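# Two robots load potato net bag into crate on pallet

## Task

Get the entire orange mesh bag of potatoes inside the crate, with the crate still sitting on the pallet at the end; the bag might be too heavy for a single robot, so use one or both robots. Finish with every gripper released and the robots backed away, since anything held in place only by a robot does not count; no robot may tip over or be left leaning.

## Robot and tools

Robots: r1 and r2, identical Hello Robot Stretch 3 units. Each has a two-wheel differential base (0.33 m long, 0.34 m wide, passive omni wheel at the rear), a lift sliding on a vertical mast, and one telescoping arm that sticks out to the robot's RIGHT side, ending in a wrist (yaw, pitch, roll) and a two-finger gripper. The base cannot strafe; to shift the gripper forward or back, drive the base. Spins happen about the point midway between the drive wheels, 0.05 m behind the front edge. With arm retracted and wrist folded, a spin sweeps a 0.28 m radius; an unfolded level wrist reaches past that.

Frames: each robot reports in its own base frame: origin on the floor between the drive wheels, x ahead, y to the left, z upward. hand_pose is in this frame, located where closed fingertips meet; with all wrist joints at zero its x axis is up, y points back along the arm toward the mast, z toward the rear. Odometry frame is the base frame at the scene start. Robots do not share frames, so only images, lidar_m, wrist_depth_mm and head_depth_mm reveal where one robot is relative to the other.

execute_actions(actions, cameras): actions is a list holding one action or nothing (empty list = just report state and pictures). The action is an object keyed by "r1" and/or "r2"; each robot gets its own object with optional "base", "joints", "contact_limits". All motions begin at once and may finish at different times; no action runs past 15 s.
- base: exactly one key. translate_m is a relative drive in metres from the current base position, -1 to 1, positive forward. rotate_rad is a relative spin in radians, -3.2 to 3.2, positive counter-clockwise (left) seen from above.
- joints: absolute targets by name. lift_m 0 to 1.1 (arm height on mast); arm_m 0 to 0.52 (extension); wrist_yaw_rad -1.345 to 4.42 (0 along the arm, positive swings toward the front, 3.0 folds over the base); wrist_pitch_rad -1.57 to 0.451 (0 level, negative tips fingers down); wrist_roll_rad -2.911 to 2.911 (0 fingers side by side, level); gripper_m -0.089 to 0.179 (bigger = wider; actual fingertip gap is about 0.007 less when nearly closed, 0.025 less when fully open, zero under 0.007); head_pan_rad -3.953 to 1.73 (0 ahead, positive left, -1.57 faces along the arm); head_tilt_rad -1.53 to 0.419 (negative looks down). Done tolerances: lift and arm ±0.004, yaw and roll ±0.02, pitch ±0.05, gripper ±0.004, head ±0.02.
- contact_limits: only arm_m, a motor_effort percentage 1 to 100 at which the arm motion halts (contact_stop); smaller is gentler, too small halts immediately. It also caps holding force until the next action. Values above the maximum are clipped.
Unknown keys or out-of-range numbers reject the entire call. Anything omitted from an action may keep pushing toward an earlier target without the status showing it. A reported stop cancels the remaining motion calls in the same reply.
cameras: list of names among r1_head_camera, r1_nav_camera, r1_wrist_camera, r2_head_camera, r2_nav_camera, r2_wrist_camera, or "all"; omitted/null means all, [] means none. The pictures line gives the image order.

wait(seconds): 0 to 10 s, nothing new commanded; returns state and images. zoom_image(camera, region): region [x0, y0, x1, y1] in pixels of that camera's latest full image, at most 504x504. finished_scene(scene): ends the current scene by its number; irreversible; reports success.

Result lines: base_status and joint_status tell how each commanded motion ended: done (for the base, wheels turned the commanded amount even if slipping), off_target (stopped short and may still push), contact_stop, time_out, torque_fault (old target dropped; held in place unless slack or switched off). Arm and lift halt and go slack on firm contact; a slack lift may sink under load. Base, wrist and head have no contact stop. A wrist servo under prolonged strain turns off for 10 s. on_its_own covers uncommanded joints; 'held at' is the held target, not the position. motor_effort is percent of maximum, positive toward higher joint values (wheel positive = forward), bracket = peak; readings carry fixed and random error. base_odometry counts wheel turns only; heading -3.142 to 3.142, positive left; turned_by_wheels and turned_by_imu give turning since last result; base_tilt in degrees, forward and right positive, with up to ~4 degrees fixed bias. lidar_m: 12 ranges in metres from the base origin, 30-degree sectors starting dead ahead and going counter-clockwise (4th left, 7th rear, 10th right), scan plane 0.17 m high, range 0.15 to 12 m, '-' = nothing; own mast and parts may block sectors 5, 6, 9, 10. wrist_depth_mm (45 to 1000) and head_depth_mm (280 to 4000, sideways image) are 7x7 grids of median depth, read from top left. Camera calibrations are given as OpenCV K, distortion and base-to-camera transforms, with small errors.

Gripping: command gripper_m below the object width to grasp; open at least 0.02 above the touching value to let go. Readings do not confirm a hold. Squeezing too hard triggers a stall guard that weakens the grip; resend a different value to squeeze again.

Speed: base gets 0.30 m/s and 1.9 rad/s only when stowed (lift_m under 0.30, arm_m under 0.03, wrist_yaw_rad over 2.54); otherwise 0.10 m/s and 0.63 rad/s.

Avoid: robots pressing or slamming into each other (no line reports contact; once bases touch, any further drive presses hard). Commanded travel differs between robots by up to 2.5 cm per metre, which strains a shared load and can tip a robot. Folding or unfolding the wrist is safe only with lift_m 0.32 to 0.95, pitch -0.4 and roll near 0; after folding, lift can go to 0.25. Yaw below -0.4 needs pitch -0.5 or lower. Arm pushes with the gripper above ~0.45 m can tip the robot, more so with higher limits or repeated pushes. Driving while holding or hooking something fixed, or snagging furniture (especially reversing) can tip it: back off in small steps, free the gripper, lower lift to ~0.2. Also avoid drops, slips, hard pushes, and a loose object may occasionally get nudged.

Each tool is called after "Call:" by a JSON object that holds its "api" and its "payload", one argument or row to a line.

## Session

Call:
{"api": "execute_actions", "payload": {
  "actions": []
}}

Scene clock: 0.00 s.
r1.base_odometry: x=+0.000 y=+0.000 heading=+0.000 (m, m, rad; r1's odometry frame)
r1.turned_by_wheels: +0.000 (rad since the last result)
r1.turned_by_imu: +0.000 (rad since the last result)
r1.base_tilt: forward=+0.4 right=-2.4 (deg)
r1.lidar_m: 1.01 1.01 1.07 0.96 0.96 1.16 2.17 5.35 4.26 2.69 1.81 1.12
r1.head_depth_mm: 1051 1050 1046 1044 1043 1041 1044 / 1030 1024 1023 1023 1020 1018 1018 / 1002 1001 999 996 995 995 993 / 980 981 982 979 972 973 973 / 962 960 960 956 957 952 956 / 945 940 939 933 936 933 932 / 923 920 919 919 916 913 914
r1.base_status: not commanded
r1.joint_positions: lift_m=+0.372 arm_m=+0.000 wrist_yaw_rad=+3.013 wrist_pitch_rad=-0.493 wrist_roll_rad=-0.009 gripper_m=+0.037 head_pan_rad=-0.005 head_tilt_rad=+0.008
r1.joint_status: not commanded
r1.motor_effort: left_wheel=+0 right_wheel=+0 lift_m=+42 arm_m=+0 wrist_yaw_rad=+0 wrist_pitch_rad=+4 wrist_roll_rad=+0 gripper_m=+0 head_pan_rad=+0 head_tilt_rad=+2 (%)
r1.hand_pose: x=+0.0062 y=+0.0672 z=+0.3678 quat_wxyz=(+0.216, +0.692, +0.130, +0.677) (m; r1's base frame)
r1.wrist_depth_mm: 743 - 884 923 - - 855 / 817 858 941 - - - 887 / 877 911 907 906 886 881 835 / 768 755 760 736 728 720 713 / 639 629 633 623 639 609 597 / 547 549 560 554 530 525 519 / 483 492 - - 465 465 462
r2.base_odometry: x=+0.000 y=+0.000 heading=+0.000 (m, m, rad; r2's odometry frame)
r2.turned_by_wheels: +0.000 (rad since the last result)
r2.turned_by_imu: +0.000 (rad since the last result)
r2.base_tilt: forward=-0.3 right=+0.7 (deg)
r2.lidar_m: 3.96 5.49 2.88 1.38 1.10 1.08 1.18 1.07 1.06 1.15 1.74 2.69
r2.head_depth_mm: 1680 2424 3468 3493 3552 3359 2384 / 1685 2401 3746 3704 3713 3584 2382 / 1705 2321 - - - 3698 2354 / 1689 2201 - - - 3619 2335 / 1711 2472 - - - 3565 2330 / 1640 2479 - - - 3562 2295 / 1530 2511 - - - 3554 2282
r2.base_status: not commanded
r2.joint_positions: lift_m=+0.458 arm_m=+0.002 wrist_yaw_rad=+3.033 wrist_pitch_rad=-0.468 wrist_roll_rad=-0.002 gripper_m=+0.037 head_pan_rad=+0.002 head_tilt_rad=-0.001
r2.joint_status: not commanded
r2.motor_effort: left_wheel=+1 right_wheel=+0 lift_m=+30 arm_m=-1 wrist_yaw_rad=+0 wrist_pitch_rad=+5 wrist_roll_rad=+0 gripper_m=+0 head_pan_rad=-1 head_tilt_rad=+4 (%)
r2.hand_pose: x=+0.0023 y=+0.0694 z=+0.4599 quat_wxyz=(+0.201, +0.695, +0.127, +0.679) (m; r2's base frame)
r2.wrist_depth_mm: 878 - - - - - - / 920 - - - - - - / 952 - - - - - - / 917 951 979 969 983 - - / 780 777 - 802 825 823 829 / 658 671 - 675 697 698 706 / 578 591 597 611 595 605 620
pictures: r1_head_camera (sideways: a quarter turn clockwise sets it upright), r1_nav_camera (sideways: a quarter turn counterclockwise sets it upright), r1_wrist_camera, r2_head_camera (sideways: a quarter turn clockwise sets it upright), r2_nav_camera (sideways: a quarter turn counterclockwise sets it upright), r2_wrist_camera
camera_calibration (this result's frames):
r1_head_camera: T_world_to_cam=[[0.0389097, -0.00587779, -0.999225, 1.32051], [-0.0150609, 0.999866, -0.00646802, 0.0063977], [0.999129, 0.0153009, 0.0388159, -0.102247], [0, 0, 0, 1]] pos_world=[0.0508732, 0.00292932, 1.3235]
r1_nav_camera: T_world_to_cam=[[-0.0160289, 0.011116, 0.99981, -1.26277], [-0.00795434, -0.999908, 0.0109896, 0.0405901], [0.99984, -0.00777668, 0.0161158, -0.0697719], [0, 0, 0, 1]] pos_world=[0.0498429, 0.0540807, 1.2632]
r1_wrist_camera: T_world_to_cam=[[0.993292, -0.113428, -0.0224742, 0.0131024], [-0.0904146, -0.640693, -0.762455, 0.356539], [0.0720846, 0.759372, -0.646651, 0.348551], [0, 0, 0, 1]] pos_world=[-0.00590341, -0.0347618, 0.49753]
r2_head_camera: T_world_to_cam=[[0.0301026, -0.0264887, -0.999196, 1.32864], [0.031557, 0.999176, -0.0255375, 0.0372767], [0.999049, -0.0307628, 0.0309137, -0.0872409], [0, 0, 0, 1]] pos_world=[0.0459861, -0.00473586, 1.33122]
r2_nav_camera: T_world_to_cam=[[0.0348524, -0.00065014, 0.999392, -1.2609], [0.0540945, -0.998533, -0.00253605, 0.0579994], [0.997927, 0.05415, -0.0347661, -0.00520771], [0, 0, 0, 1]] pos_world=[0.0460048, 0.0573765, 1.2601]
r2_wrist_camera: T_world_to_cam=[[0.99483, -0.0960819, 0.0328846, -0.0194685], [-0.0353686, -0.631349, -0.774692, 0.427744], [0.0951955, 0.769524, -0.631483, 0.403786], [0, 0, 0, 1]] pos_world=[-0.00394202, -0.0425375, 0.586995]
Images, in order (width x height): r1_head_camera 896x504, r1_nav_camera 672x504, r1_wrist_camera 644x364, r2_head_camera 896x504, r2_nav_camera 672x504, r2_wrist_camera 644x364.

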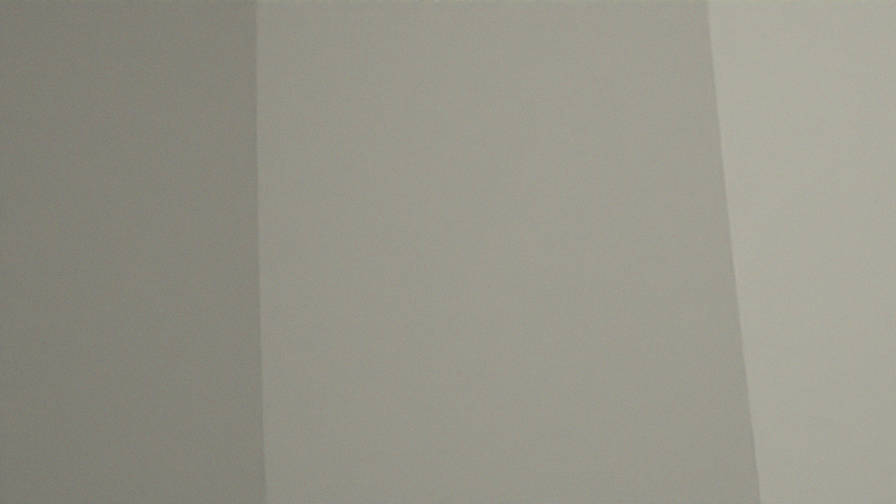

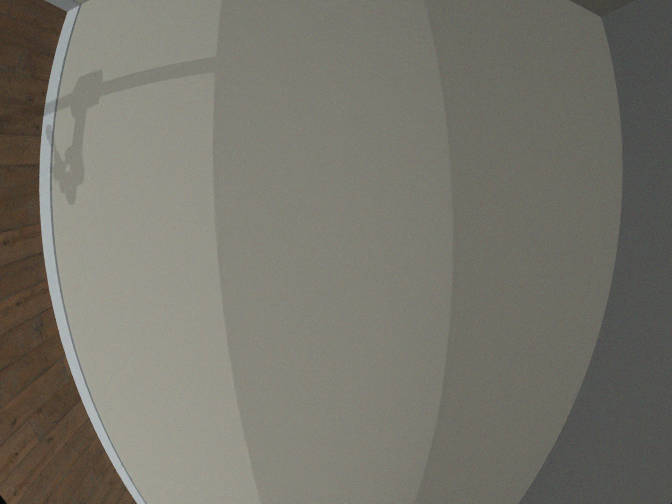

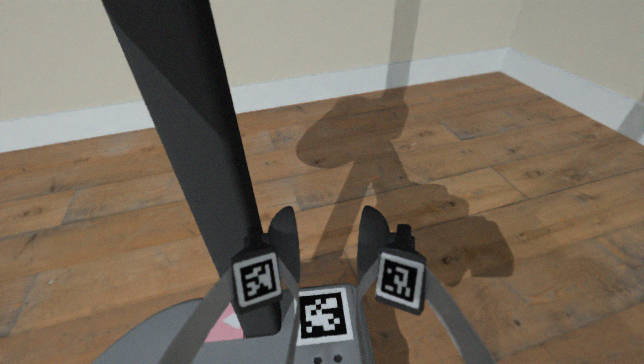

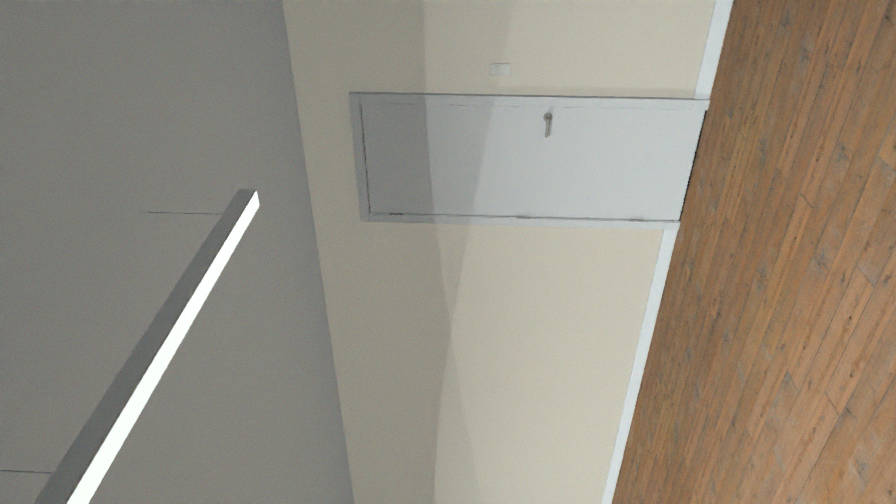

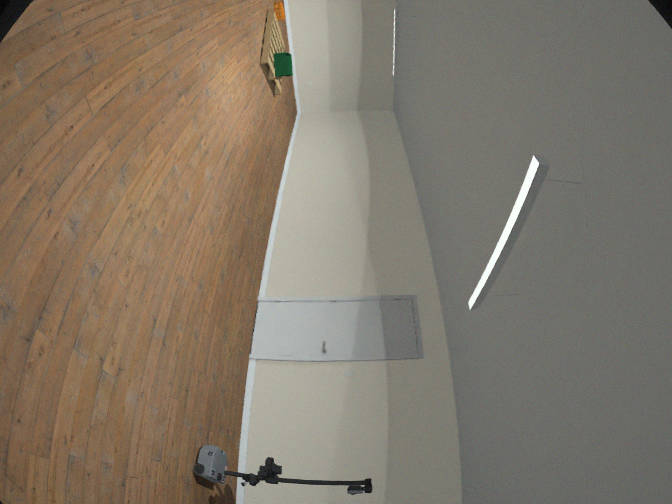

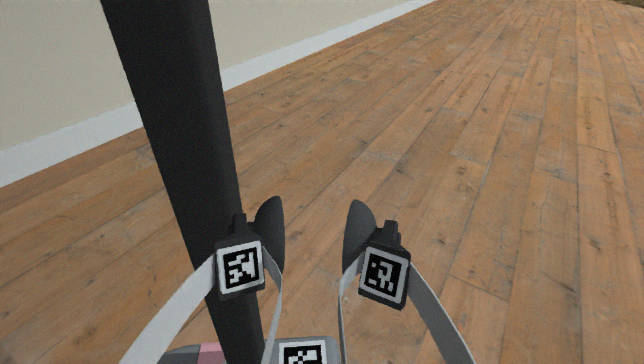

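Call:
{"api": "execute_actions", "payload": {
  "actions": [
    {"r1":{"joints":{"lift_m":0.25,"head_tilt_rad":-0.5},"base":{"rotate_rad":-2.6}},"r2":{"joints":{"lift_m":0.27,"head_tilt_rad":-0.5},"base":{"rotate_rad":0.65}}}
  ],
  "cameras": ["r1_head_camera","r1_nav_camera","r2_head_camera","r2_nav_camera"]
}}

Scene clock: 8.80 s.
r1.base_odometry: x=+0.000 y=+0.000 heading=-2.600 (m, m, rad; r1's odometry frame)
r1.turned_by_wheels: -2.600 (rad since the last result)
r1.turned_by_imu: -2.549 (rad since the last result)
r1.base_tilt: forward=+0.4 right=-2.4 (deg)
r1.lidar_m: 5.42 4.13 2.70 1.68 1.10 1.01 1.02 1.05 0.96 0.97 1.21 2.43
r1.head_depth_mm: - - - 2799 2026 1576 1295 / - - - 2796 2012 1580 1287 / - - - 2807 2013 1573 1295 / - - - 2804 2018 1576 1293 / - - - 2776 2019 1575 1292 / - - - 2757 2008 1566 1293 / - - - 2797 1995 1568 1292
r1.base_status: done
r1.joint_positions: lift_m=+0.251 arm_m=+0.000 wrist_yaw_rad=+3.013 wrist_pitch_rad=-0.494 wrist_roll_rad=-0.009 gripper_m=+0.037 head_pan_rad=-0.005 head_tilt_rad=-0.494
r1.joint_status: all done
r1.motor_effort: left_wheel=+2(12) right_wheel=-2(9) lift_m=+16(38) arm_m=-1(1) wrist_yaw_rad=+0(0) wrist_pitch_rad=+4(4) wrist_roll_rad=+0(0) gripper_m=+0(0) head_pan_rad=-1(0) head_tilt_rad=-2(23) (%)
r1.hand_pose: x=+0.0062 y=+0.0671 z=+0.2469 quat_wxyz=(+0.216, +0.692, +0.130, +0.677) (m; r1's base frame)
r1.wrist_depth_mm: 854 - - - - - - / 860 953 917 899 873 871 852 / 733 726 699 685 680 665 660 / 592 572 562 561 545 547 542 / 491 500 - - 481 461 453 / 432 - - - - 398 393 / - - - - 354 351 349
r2.base_odometry: x=+0.000 y=+0.000 heading=+0.650 (m, m, rad; r2's odometry frame)
r2.turned_by_wheels: +0.650 (rad since the last result)
r2.turned_by_imu: +0.645 (rad since the last result)
r2.base_tilt: forward=-0.2 right=+0.6 (deg)
r2.lidar_m: 5.45 2.22 1.26 1.09 1.09 1.24 1.06 1.06 1.22 2.10 2.71 4.22
r2.head_depth_mm: - - - 3043 2152 1653 1348 / - - - 3012 2121 1638 1334 / - - - 2941 2095 1624 1333 / - - - 2900 2093 1610 1326 / - - - 2920 2080 1606 1314 / - - - 2893 2066 1601 1302 / - - - 2832 2018 1594 1303
r2.base_status: done
r2.joint_positions: lift_m=+0.270 arm_m=+0.002 wrist_yaw_rad=+3.033 wrist_pitch_rad=-0.468 wrist_roll_rad=-0.002 gripper_m=+0.037 head_pan_rad=+0.002 head_tilt_rad=-0.494
r2.joint_status: all done
r2.motor_effort: left_wheel=-1(4) right_wheel=+1(5) lift_m=+22(26) arm_m=-1(1) wrist_yaw_rad=+1(0) wrist_pitch_rad=+4(4) wrist_roll_rad=+0(0) gripper_m=+0(0) head_pan_rad=+0(1) head_tilt_rad=-2(27) (%)
r2.hand_pose: x=+0.0023 y=+0.0694 z=+0.2719 quat_wxyz=(+0.201, +0.695, +0.127, +0.679) (m; r2's base frame)
r2.wrist_depth_mm: 865 - - - - - - / 924 978 - - - - - / 781 801 819 826 857 854 880 / 629 623 648 656 663 684 688 / 521 531 - 557 554 554 561 / 459 - - - 468 473 481 / - - - - 408 410 413
pictures: r1_head_camera (sideways: a quarter turn clockwise sets it upright), r1_nav_camera (sideways: a quarter turn counterclockwise sets it upright), r2_head_camera (sideways: a quarter turn clockwise sets it upright), r2_nav_camera (sideways: a quarter turn counterclockwise sets it upright)
camera_calibration (this result's frames):
r1_head_camera: T_world_to_cam=[[-0.446903, -0.00347713, -0.894576, 1.1866], [-0.0157108, 0.999869, 0.00396224, -0.00717822], [0.894444, 0.0158252, -0.446899, 0.530603], [0, 0, 0, 1]] pos_world=[0.0555889, 0.00290634, 1.29866]
r1_nav_camera: T_world_to_cam=[[0.467243, 0.00872806, 0.884086, -1.11443], [-0.00228582, -0.999936, 0.0110798, 0.0404454], [0.884126, -0.00719784, -0.467193, 0.559998], [0, 0, 0, 1]] pos_world=[0.0256908, 0.0542003, 1.24643]
r2_head_camera: T_world_to_cam=[[-0.446425, -0.0272658, -0.894405, 1.1945], [0.0155097, 0.99915, -0.0382003, 0.0538394], [0.894687, -0.0309255, -0.445623, 0.533658], [0, 0, 0, 1]] pos_world=[0.0549637, -0.00472092, 1.30823]
r2_nav_camera: T_world_to_cam=[[0.503742, 0.000115025, 0.863854, -1.08669], [0.0466514, -0.998544, -0.027071, 0.0899769], [0.862594, 0.0539368, -0.503014, 0.605048], [0, 0, 0, 1]] pos_world=[0.0213037, 0.0573365, 1.24553]
Images, in order (width x height): r1_head_camera 896x504, r1_nav_camera 672x504, r2_head_camera 896x504, r2_nav_camera 672x504.

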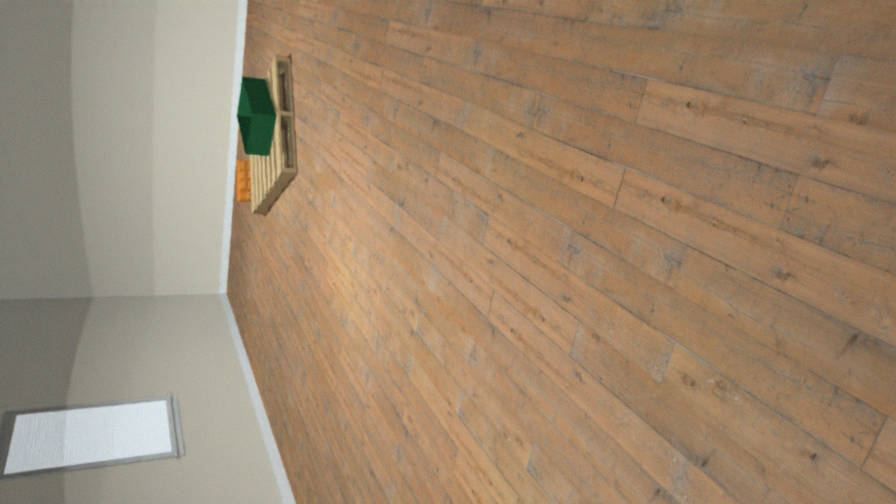

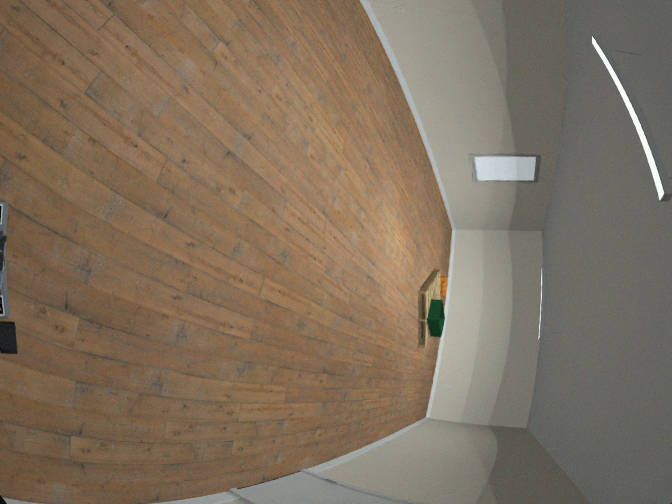

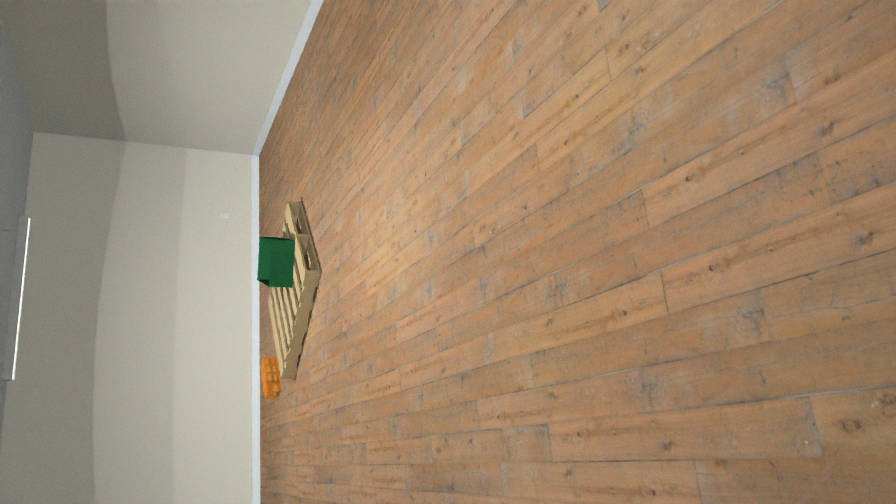

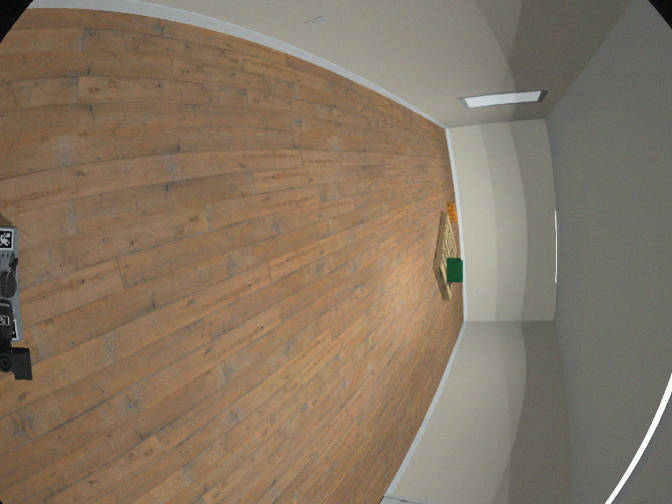

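Call:
{"api": "execute_actions", "payload": {
  "actions": [
    {"r1":{"base":{"rotate_rad":-0.2}},"r2":{"base":{"rotate_rad":0.15}}}
  ],
  "cameras": []
}}

Call:
{"api": "execute_actions", "payload": {
  "actions": [
    {"r1":{"base":{"translate_m":1}},"r2":{"base":{"translate_m":1}}}
  ],
  "cameras": []
}}

Call:
{"api": "execute_actions", "payload": {
  "actions": [
    {"r1":{"base":{"translate_m":1}},"r2":{"base":{"translate_m":1}}}
  ],
  "cameras": []
}}

Call:
{"api": "execute_actions", "payload": {
  "actions": [
    {"r1":{"base":{"translate_m":0.6}},"r2":{"base":{"translate_m":0.6}}}
  ],
  "cameras": ["r1_head_camera","r1_nav_camera","r2_head_camera","r2_nav_camera"]
}}

Scene clock: 23.80 s.
r1.base_odometry: x=+0.000 y=+0.000 heading=-2.800 (m, m, rad; r1's odometry frame)
r1.turned_by_wheels: -0.200 (rad since the last result)
r1.turned_by_imu: -0.196 (rad since the last result)
r1.base_tilt: forward=+0.4 right=-2.4 (deg)
r1.lidar_m: 5.37 4.64 3.84 2.32 1.22 1.01 1.01 1.12 0.96 0.96 1.07 1.72
r1.head_depth_mm: - - - 2819 2021 1576 1292 / - - - 2794 2018 1586 1296 / - - - 2795 2009 1562 1293 / - - - 2822 2006 1570 1285 / - - - 2801 2002 1566 1290 / - - - 2802 2013 1570 1287 / - - - 2785 2004 1566 1293
r1.base_status: done
r1.joint_positions: lift_m=+0.251 arm_m=+0.000 wrist_yaw_rad=+3.013 wrist_pitch_rad=-0.494 wrist_roll_rad=-0.009 gripper_m=+0.037 head_pan_rad=-0.005 head_tilt_rad=-0.494
r1.joint_status: not commanded
r1.motor_effort: left_wheel=+2(9) right_wheel=-3(9) lift_m=+16(16) arm_m=-1(1) wrist_yaw_rad=-1(0) wrist_pitch_rad=+4(4) wrist_roll_rad=+0(0) gripper_m=+0(0) head_pan_rad=+0(1) head_tilt_rad=-3(1) (%)
r1.hand_pose: x=+0.0062 y=+0.0671 z=+0.2469 quat_wxyz=(+0.216, +0.692, +0.130, +0.677) (m; r1's base frame)
r1.wrist_depth_mm: - - - - - - - / 920 952 934 904 883 846 831 / 736 720 693 691 679 673 654 / 588 570 567 564 560 546 541 / 484 501 - - 482 459 456 / 433 - - - - 398 393 / - - - - 353 350 347
r2.base_odometry: x=+0.000 y=+0.000 heading=+0.800 (m, m, rad; r2's odometry frame)
r2.turned_by_wheels: +0.150 (rad since the last result)
r2.turned_by_imu: +0.148 (rad since the last result)
r2.base_tilt: forward=-0.3 right=+0.6 (deg)
r2.lidar_m: 5.51 1.77 1.17 1.08 1.10 1.15 1.06 1.07 1.35 2.58 3.70 4.68
r2.head_depth_mm: - - - 3077 2134 1639 1344 / - - - 2992 2120 1638 1331 / - - - 2987 2111 1631 1323 / - - - 2927 2081 1617 1318 / - - - 2887 2067 1613 1322 / - - - 2842 2052 1605 1308 / - - - 2848 2026 1588 1293
r2.base_status: done
r2.joint_positions: lift_m=+0.270 arm_m=+0.002 wrist_yaw_rad=+3.033 wrist_pitch_rad=-0.468 wrist_roll_rad=-0.002 gripper_m=+0.037 head_pan_rad=+0.002 head_tilt_rad=-0.494
r2.joint_status: not commanded
r2.motor_effort: left_wheel=+0(6) right_wheel=+1(5) lift_m=+22(21) arm_m=-1(1) wrist_yaw_rad=+1(1) wrist_pitch_rad=+4(4) wrist_roll_rad=+0(0) gripper_m=+0(0) head_pan_rad=-2(0) head_tilt_rad=-1(1) (%)
r2.hand_pose: x=+0.0023 y=+0.0694 z=+0.2719 quat_wxyz=(+0.201, +0.695, +0.127, +0.679) (m; r2's base frame)
r2.wrist_depth_mm: 947 - - - - - - / 982 996 - - - - - / 784 794 826 824 851 856 896 / 622 635 648 662 658 676 683 / 523 532 - 563 557 556 566 / 461 - - - 471 471 477 / - - - - 404 412 415
pictures: none
No camera images: the call's "cameras" was empty. Leave "cameras" out to get every camera's image.

Scene clock: 28.83 s.
r1.base_odometry: x=-0.942 y=-0.335 heading=-2.800 (m, m, rad; r1's odometry frame)
r1.turned_by_wheels: +0.000 (rad since the last result)
r1.turned_by_imu: +0.006 (rad since the last result)
r1.base_tilt: forward=+0.4 right=-2.4 (deg)
r1.lidar_m: 4.39 4.36 3.64 2.39 2.39 1.99 1.98 1.39 1.15 1.15 1.25 2.08
r1.head_depth_mm: - - - 2795 2030 1575 1298 / - - - 2804 2019 1583 1294 / - - - 2778 2017 1578 1293 / - - - 2800 2008 1567 1291 / - - - 2783 2006 1567 1293 / - - - 2797 2020 1569 1291 / - - - 2761 2004 1571 1290
r1.base_status: done
r1.joint_positions: lift_m=+0.251 arm_m=+0.000 wrist_yaw_rad=+3.013 wrist_pitch_rad=-0.494 wrist_roll_rad=-0.009 gripper_m=+0.037 head_pan_rad=-0.005 head_tilt_rad=-0.495
r1.joint_status: not commanded
r1.motor_effort: left_wheel=+2(11) right_wheel=-1(5) lift_m=+16(16) arm_m=-1(1) wrist_yaw_rad=+0(0) wrist_pitch_rad=+4(4) wrist_roll_rad=+0(0) gripper_m=+0(0) head_pan_rad=+0(0) head_tilt_rad=-2(2) (%)
r1.hand_pose: x=+0.0062 y=+0.0671 z=+0.2469 quat_wxyz=(+0.216, +0.692, +0.130, +0.677) (m; r1's base frame)
r1.wrist_depth_mm: - - - - - - - / - 939 917 905 910 871 844 / 723 723 696 703 681 675 661 / 586 574 562 564 553 547 537 / 487 501 - - 483 463 453 / 431 - - - - 397 392 / - - - - 352 350 347
r2.base_odometry: x=+0.697 y=+0.717 heading=+0.800 (m, m, rad; r2's odometry frame)
r2.turned_by_wheels: +0.000 (rad since the last result)
r2.turned_by_imu: +0.007 (rad since the last result)
r2.base_tilt: forward=-0.3 right=+0.6 (deg)
r2.lidar_m: 4.52 1.95 1.30 1.20 1.22 1.54 2.05 2.08 2.63 2.28 3.59 4.56
r2.head_depth_mm: - - - 3035 2132 1637 1338 / - - - 3058 2120 1631 1333 / - - - 2967 2102 1638 1325 / - - - 2924 2083 1629 1323 / - - - 2926 2058 1605 1307 / - - - 2874 2035 1590 1308 / - - - 2828 2027 1587 1297
r2.base_status: done
r2.joint_positions: lift_m=+0.270 arm_m=+0.002 wrist_yaw_rad=+3.033 wrist_pitch_rad=-0.468 wrist_roll_rad=-0.002 gripper_m=+0.037 head_pan_rad=+0.002 head_tilt_rad=-0.495
r2.joint_status: not commanded
r2.motor_effort: left_wheel=-1(4) right_wheel=+2(5) lift_m=+22(22) arm_m=-1(1) wrist_yaw_rad=+1(1) wrist_pitch_rad=+4(4) wrist_roll_rad=+0(0) gripper_m=+0(0) head_pan_rad=+1(1) head_tilt_rad=-1(2) (%)
r2.hand_pose: x=+0.0023 y=+0.0694 z=+0.2719 quat_wxyz=(+0.201, +0.695, +0.127, +0.679) (m; r2's base frame)
r2.wrist_depth_mm: - - - - - - - / - - - - - - - / 779 779 822 834 854 870 877 / 620 630 647 660 666 676 681 / 520 526 - 563 548 557 566 / 455 - - - 472 472 481 / - - - - 403 412 416
pictures: none
No camera images: the call's "cameras" was empty. Leave "cameras" out to get every camera's image.

Scene clock: 33.87 s.
r1.base_odometry: x=-1.884 y=-0.671 heading=-2.800 (m, m, rad; r1's odometry frame)
r1.turned_by_wheels: +0.000 (rad since the last result)
r1.turned_by_imu: +0.006 (rad since the last result)
r1.base_tilt: forward=+0.4 right=-2.3 (deg)
r1.lidar_m: 3.41 4.10 3.42 2.08 3.55 2.97 2.96 1.62 1.33 1.33 1.51 2.45
r1.head_depth_mm: - - - 2804 2002 1584 1295 / - - - 2788 2012 1575 1296 / - - - 2784 2010 1572 1295 / - - 3666 2809 2011 1569 1296 / - - - 2777 2008 1573 1288 / - - - 2780 1999 1577 1290 / - - - 2775 1996 1574 1290
r1.base_status: done
r1.joint_positions: lift_m=+0.251 arm_m=+0.000 wrist_yaw_rad=+3.013 wrist_pitch_rad=-0.494 wrist_roll_rad=-0.009 gripper_m=+0.037 head_pan_rad=-0.005 head_tilt_rad=-0.495
r1.joint_status: not commanded
r1.motor_effort: left_wheel=+1(10) right_wheel=-1(7) lift_m=+16(16) arm_m=+0(1) wrist_yaw_rad=+0(0) wrist_pitch_rad=+5(5) wrist_roll_rad=+0(0) gripper_m=+0(0) head_pan_rad=+0(0) head_tilt_rad=-3(2) (%)
r1.hand_pose: x=+0.0062 y=+0.0671 z=+0.2469 quat_wxyz=(+0.216, +0.692, +0.130, +0.677) (m; r1's base frame)
r1.wrist_depth_mm: - - - - - - - / - 950 917 894 895 853 845 / 737 720 695 679 690 670 668 / 588 573 569 560 548 540 535 / 484 502 - - 482 456 456 / 433 - - - - 397 394 / - - - - 355 352 348
r2.base_odometry: x=+1.394 y=+1.434 heading=+0.800 (m, m, rad; r2's odometry frame)
r2.turned_by_wheels: +0.000 (rad since the last result)
r2.turned_by_imu: +0.007 (rad since the last result)
r2.base_tilt: forward=-0.3 right=+0.6 (deg)
r2.lidar_m: 3.56 2.10 1.42 1.31 1.33 1.69 3.03 3.08 3.71 1.97 3.49 3.56
r2.head_depth_mm: - - - 3030 2137 1652 1344 / - - - 3031 2121 1636 1336 / - - - 2975 2093 1629 1332 / - - - 2905 2103 1627 1321 / - - - 2872 2061 1612 1307 / - - - 2892 2035 1595 1303 / - - - 2872 2027 1587 1297
r2.base_status: done
r2.joint_positions: lift_m=+0.270 arm_m=+0.002 wrist_yaw_rad=+3.033 wrist_pitch_rad=-0.468 wrist_roll_rad=-0.002 gripper_m=+0.037 head_pan_rad=+0.002 head_tilt_rad=-0.495
r2.joint_status: not commanded
r2.motor_effort: left_wheel=+0(5) right_wheel=+1(6) lift_m=+22(22) arm_m=-1(1) wrist_yaw_rad=+0(1) wrist_pitch_rad=+4(4) wrist_roll_rad=+0(0) gripper_m=+0(0) head_pan_rad=-1(1) head_tilt_rad=-2(1) (%)
r2.hand_pose: x=+0.0023 y=+0.0694 z=+0.2719 quat_wxyz=(+0.201, +0.695, +0.127, +0.679) (m; r2's base frame)
r2.wrist_depth_mm: - - - - - - - / - - - - - - - / 778 797 817 813 848 873 880 / 623 631 647 654 664 682 691 / 522 531 - 564 550 556 563 / 460 - - - 468 474 477 / - - - - 405 412 413
pictures: none
No camera images: the call's "cameras" was empty. Leave "cameras" out to get every camera's image.

Scene clock: 37.50 s.
r1.base_odometry: x=-2.450 y=-0.872 heading=-2.800 (m, m, rad; r1's odometry frame)
r1.turned_by_wheels: +0.000 (rad since the last result)
r1.turned_by_imu: +0.004 (rad since the last result)
r1.base_tilt: forward=+0.5 right=-2.4 (deg)
r1.lidar_m: 2.80 3.98 1.90 1.89 3.71 3.56 3.27 1.74 1.45 1.47 1.65 2.69
r1.head_depth_mm: - - - 2785 2022 1572 1296 / - - - 2807 2009 1570 1296 / - - - 2798 2012 1572 1291 / - - - 2806 2013 1576 1297 / - - - 2754 2011 1568 1294 / - - - 2771 1994 1573 1292 / - - - 2795 2011 1571 1287
r1.base_status: done
r1.joint_positions: lift_m=+0.251 arm_m=+0.000 wrist_yaw_rad=+3.013 wrist_pitch_rad=-0.494 wrist_roll_rad=-0.009 gripper_m=+0.037 head_pan_rad=-0.005 head_tilt_rad=-0.495
r1.joint_status: not commanded
r1.motor_effort: left_wheel=+0(10) right_wheel=+0(8) lift_m=+16(17) arm_m=+0(1) wrist_yaw_rad=+0(0) wrist_pitch_rad=+5(4) wrist_roll_rad=+0(0) gripper_m=+0(0) head_pan_rad=-1(0) head_tilt_rad=-2(2) (%)
r1.hand_pose: x=+0.0062 y=+0.0671 z=+0.2469 quat_wxyz=(+0.216, +0.692, +0.130, +0.677) (m; r1's base frame)
r1.wrist_depth_mm: - - - - - - - / - 945 901 911 894 862 847 / 727 720 703 680 689 665 658 / 587 576 561 563 550 545 540 / 489 500 - - 480 464 452 / 431 - - - - 399 395 / - - - - 352 353 345
r2.base_odometry: x=+1.812 y=+1.864 heading=+0.800 (m, m, rad; r2's odometry frame)
r2.turned_by_wheels: +0.000 (rad since the last result)
r2.turned_by_imu: +0.004 (rad since the last result)
r2.base_tilt: forward=-0.2 right=+0.6 (deg)
r2.lidar_m: 5.11 2.20 1.48 1.38 1.39 1.78 3.62 3.69 3.63 1.79 3.41 2.99
r2.head_depth_mm: - - - 2862 2141 1646 1337 / - - - 2833 2116 1635 1332 / - - - 2891 2108 1626 1327 / - - - 2972 2081 1630 1319 / - - - 2873 2066 1606 1313 / - - - 2897 2054 1597 1304 / - - - 2805 2028 1596 1296
r2.base_status: done
r2.joint_positions: lift_m=+0.270 arm_m=+0.002 wrist_yaw_rad=+3.033 wrist_pitch_rad=-0.468 wrist_roll_rad=-0.002 gripper_m=+0.037 head_pan_rad=+0.002 head_tilt_rad=-0.495
r2.joint_status: not commanded
r2.motor_effort: left_wheel=-1(4) right_wheel=+1(8) lift_m=+22(22) arm_m=-1(1) wrist_yaw_rad=+0(1) wrist_pitch_rad=+4(4) wrist_roll_rad=+0(0) gripper_m=+0(0) head_pan_rad=-1(0) head_tilt_rad=-1(2) (%)
r2.hand_pose: x=+0.0023 y=+0.0694 z=+0.2719 quat_wxyz=(+0.201, +0.695, +0.127, +0.679) (m; r2's base frame)
r2.wrist_depth_mm: - - - - - - - / - - - - - - - / 779 785 815 829 850 874 885 / 626 638 652 658 670 680 691 / 525 534 - 553 551 559 564 / 460 - - - 471 473 475 / - - - - 402 410 418
pictures: r1_head_camera (sideways: a quarter turn clockwise sets it upright), r1_nav_camera (sideways: a quarter turn counterclockwise sets it upright), r2_head_camera (sideways: a quarter turn clockwise sets it upright), r2_nav_camera (sideways: a quarter turn counterclockwise sets it upright)
camera_calibration (this result's frames):
r1_head_camera: T_world_to_cam=[[-0.447587, -0.00347368, -0.894234, 1.18616], [-0.0157076, 0.999869, 0.00397804, -0.0071988], [0.894102, 0.0158268, -0.447583, 0.531495], [0, 0, 0, 1]] pos_world=[0.0555864, 0.00290634, 1.29862]
r1_nav_camera: T_world_to_cam=[[0.467919, 0.00872465, 0.883728, -1.11396], [-0.0022775, -0.999936, 0.0110778, 0.040448], [0.883768, -0.00719621, -0.467869, 0.56088], [0, 0, 0, 1]] pos_world=[0.0256484, 0.0542005, 1.24641]
r2_head_camera: T_world_to_cam=[[-0.447617, -0.0272677, -0.89381, 1.19373], [0.0154588, 0.99915, -0.0382231, 0.0538693], [0.894092, -0.0309266, -0.446815, 0.535212], [0, 0, 0, 1]] pos_world=[0.0549721, -0.00472091, 1.30817]
r2_nav_camera: T_world_to_cam=[[0.504892, 0.000116862, 0.863182, -1.08582], [0.0466152, -0.998544, -0.027131, 0.0900551], [0.861923, 0.0539356, -0.504163, 0.606548], [0, 0, 0, 1]] pos_world=[0.0212286, 0.0573364, 1.24551]
Images, in order (width x height): r1_head_camera 896x504, r1_nav_camera 672x504, r2_head_camera 896x504, r2_nav_camera 672x504.

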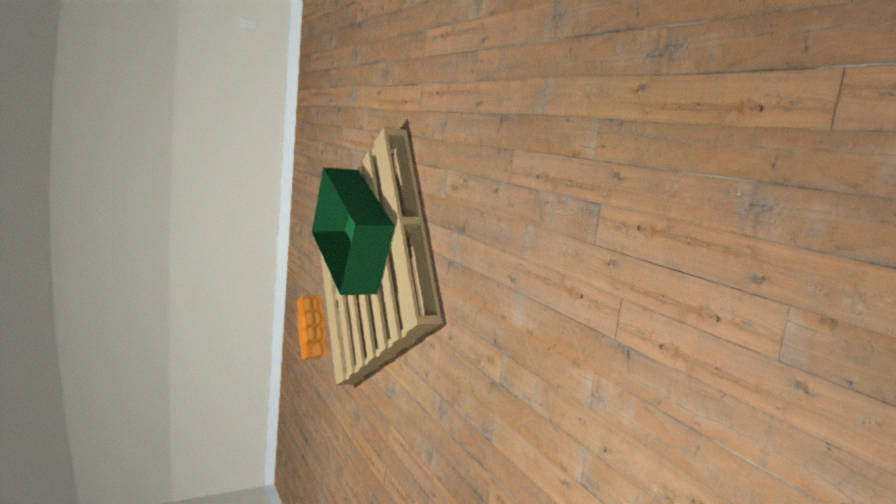

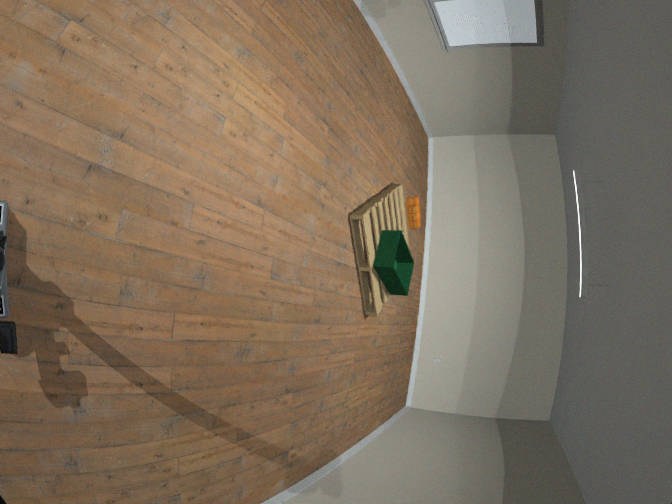

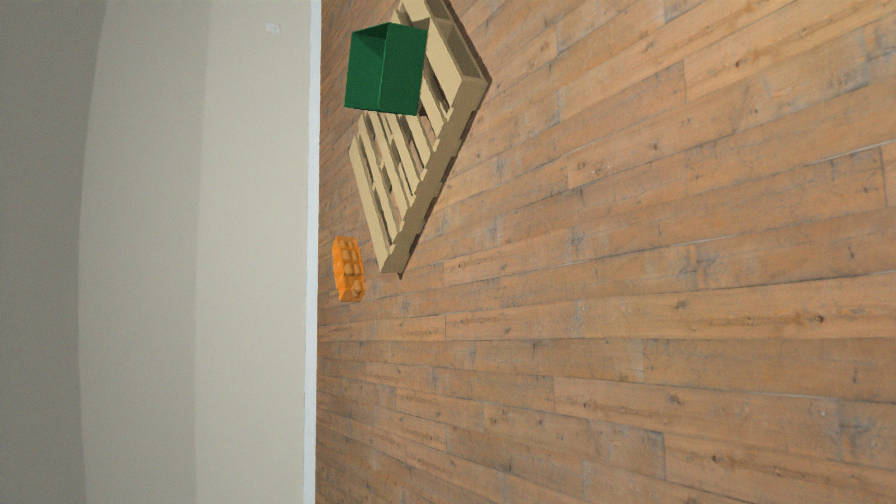

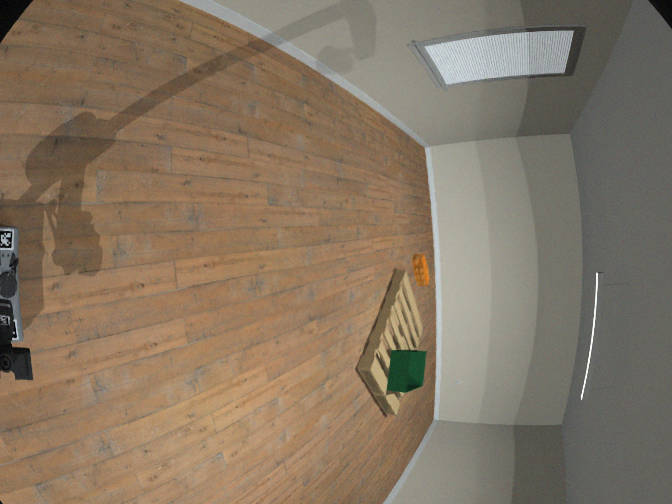

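Call:
{"api": "execute_actions", "payload": {
  "actions": [
    {"r1":{"base":{"translate_m":1},"joints":{"head_tilt_rad":-0.6}},"r2":{"base":{"translate_m":1},"joints":{"head_tilt_rad":-0.6,"head_pan_rad":-0.3}}}
  ],
  "cameras": ["r1_head_camera","r1_nav_camera","r2_head_camera","r2_nav_camera"]
}}

Scene clock: 68.47 s.
r1.base_odometry: x=-3.392 y=-1.207 heading=-2.800 (m, m, rad; r1's odometry frame)
r1.turned_by_wheels: +0.000 (rad since the last result)
r1.turned_by_imu: +0.006 (rad since the last result)
r1.base_tilt: forward=+0.4 right=-2.4 (deg)
r1.lidar_m: 1.80 3.69 1.58 1.74 3.51 4.52 3.71 2.00 1.68 1.68 1.89 3.11
r1.head_depth_mm: 3509 3871 3399 2378 1794 1454 1223 / 3568 - 3399 2256 1805 1456 1218 / 3648 - 3446 2146 1798 1457 1223 / 3774 - 3042 2119 1800 1451 1223 / 3817 - 3433 2147 1793 1457 1220 / 3928 - 3411 2260 1793 1459 1222 / - - 3410 2349 1800 1457 1217
r1.base_status: done
r1.joint_positions: lift_m=+0.251 arm_m=+0.000 wrist_yaw_rad=+3.013 wrist_pitch_rad=-0.494 wrist_roll_rad=-0.009 gripper_m=+0.037 head_pan_rad=-0.005 head_tilt_rad=-0.593
r1.joint_status: all done
r1.motor_effort: left_wheel=-1(10) right_wheel=+1(9) lift_m=+16(16) arm_m=-1(1) wrist_yaw_rad=+0(0) wrist_pitch_rad=+4(4) wrist_roll_rad=+0(0) gripper_m=+0(0) head_pan_rad=+0(1) head_tilt_rad=-1(9) (%)
r1.hand_pose: x=+0.0062 y=+0.0671 z=+0.2469 quat_wxyz=(+0.216, +0.692, +0.130, +0.677) (m; r1's base frame)
r1.wrist_depth_mm: - - - - - - - / - 940 930 886 883 876 849 / 724 715 699 690 676 675 657 / 584 572 568 555 551 545 534 / 486 498 - - 478 456 453 / 432 - - - - 398 393 / - - - - 353 352 348
r2.base_odometry: x=+2.509 y=+2.581 heading=+0.799 (m, m, rad; r2's odometry frame)
r2.turned_by_wheels: +0.000 (rad since the last result)
r2.turned_by_imu: +0.007 (rad since the last result)
r2.base_tilt: forward=-0.3 right=+0.7 (deg)
r2.lidar_m: 4.13 2.33 1.58 1.48 1.50 1.92 4.27 4.69 3.49 1.49 3.34 2.04
r2.head_depth_mm: - - 3791 2520 1906 1505 1266 / - - 3715 2264 1864 1509 1263 / 3827 - 3642 2245 1870 1497 1255 / 3759 - 3527 2339 1846 1483 1240 / 3623 - 3613 2239 1821 1472 1231 / 3433 3742 3512 2311 1840 1477 1227 / 3253 3663 3349 2362 1813 1460 1224
r2.base_status: done
r2.joint_positions: lift_m=+0.270 arm_m=+0.002 wrist_yaw_rad=+3.033 wrist_pitch_rad=-0.468 wrist_roll_rad=-0.002 gripper_m=+0.037 head_pan_rad=-0.293 head_tilt_rad=-0.593
r2.joint_status: all done
r2.motor_effort: left_wheel=-1(6) right_wheel=+1(6) lift_m=+22(22) arm_m=-1(1) wrist_yaw_rad=+0(1) wrist_pitch_rad=+4(4) wrist_roll_rad=+0(0) gripper_m=+0(0) head_pan_rad=-3(24) head_tilt_rad=-2(12) (%)
r2.hand_pose: x=+0.0023 y=+0.0694 z=+0.2719 quat_wxyz=(+0.201, +0.695, +0.127, +0.679) (m; r2's base frame)
r2.wrist_depth_mm: - - - - - - - / - - - - - - - / 782 787 815 834 852 867 879 / 621 635 642 662 669 676 686 / 520 529 - 559 556 553 570 / 460 - - - 467 473 475 / - - - - 404 414 416
pictures: r1_head_camera (sideways: a quarter turn clockwise sets it upright), r1_nav_camera (sideways: a quarter turn counterclockwise sets it upright), r2_head_camera (sideways: a quarter turn clockwise sets it upright), r2_nav_camera (sideways: a quarter turn counterclockwise sets it upright)
camera_calibration (this result's frames):
r1_head_camera: T_world_to_cam=[[-0.533218, -0.00305152, -0.845972, 1.12374], [-0.0152191, 0.999866, 0.00598599, -0.00981527], [0.845841, 0.0160668, -0.533194, 0.643182], [0, 0, 0, 1]] pos_world=[0.0550203, 0.00290923, 1.29365]
r1_nav_camera: T_world_to_cam=[[0.552421, 0.0083081, 0.833524, -1.04901], [-0.00120099, -0.999941, 0.0107628, 0.0408529], [0.833565, -0.00694666, -0.552378, 0.671143], [0, 0, 0, 1]] pos_world=[0.0201022, 0.054228, 1.24466]
r2_head_camera: T_world_to_cam=[[-0.518146, 0.128613, -0.845567, 1.13124], [0.301291, 0.952705, -0.0397155, 0.0540637], [0.800468, -0.27534, -0.53239, 0.64713], [0, 0, 0, 1]] pos_world=[0.0518527, -0.0188187, 1.30321]
r2_nav_camera: T_world_to_cam=[[0.561926, -0.17028, 0.809471, -1.01614], [-0.248143, -0.968214, -0.0314145, 0.0974261], [0.789091, -0.183212, -0.586318, 0.71388], [0, 0, 0, 1]] pos_world=[0.0318545, 0.0520929, 1.24416]
Images, in order (width x height): r1_head_camera 896x504, r1_nav_camera 672x504, r2_head_camera 896x504, r2_nav_camera 672x504.

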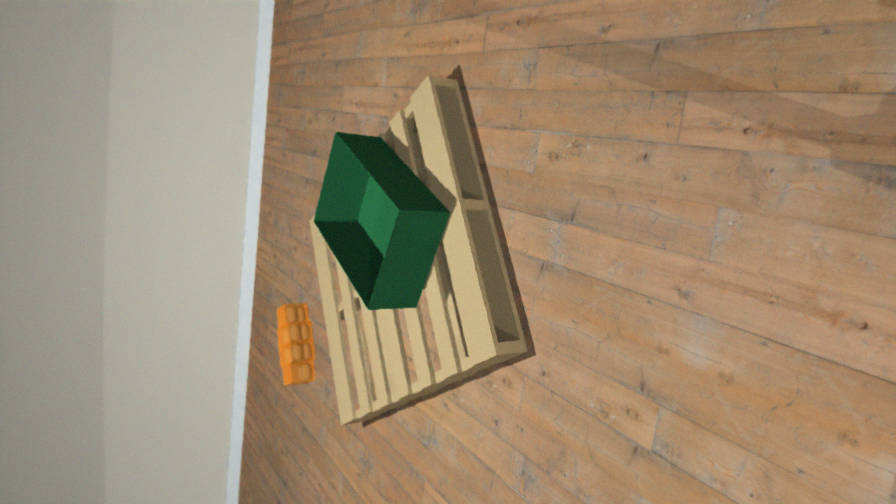

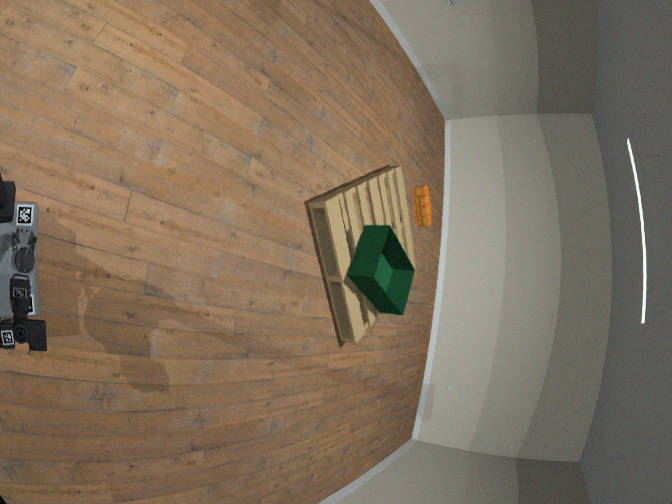

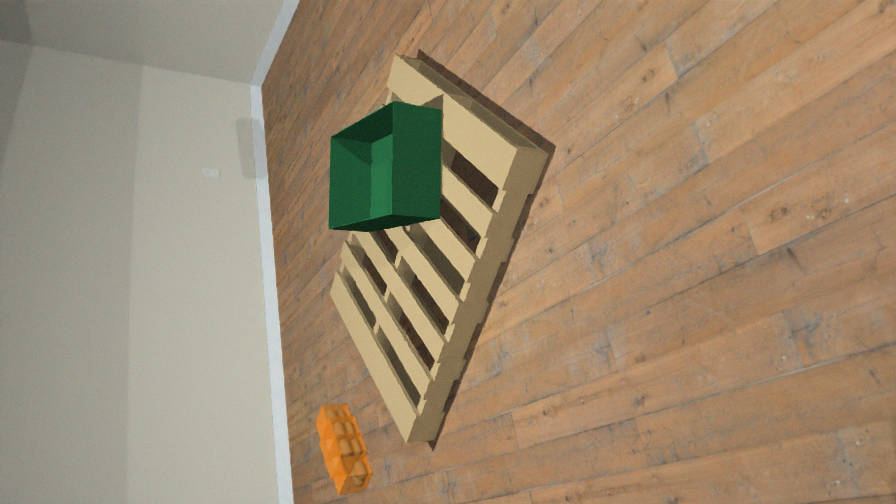

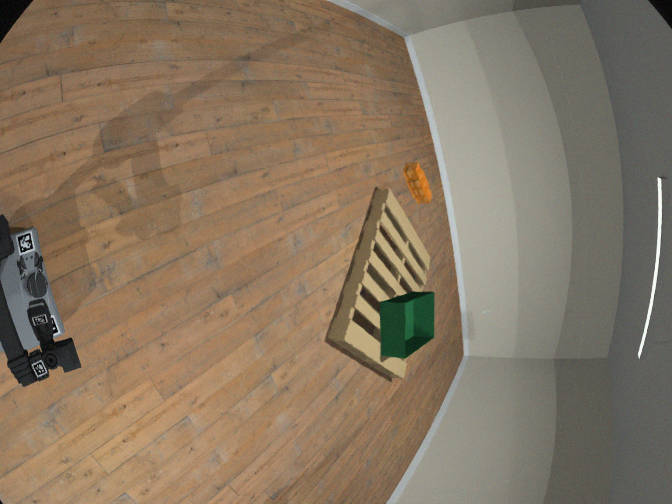

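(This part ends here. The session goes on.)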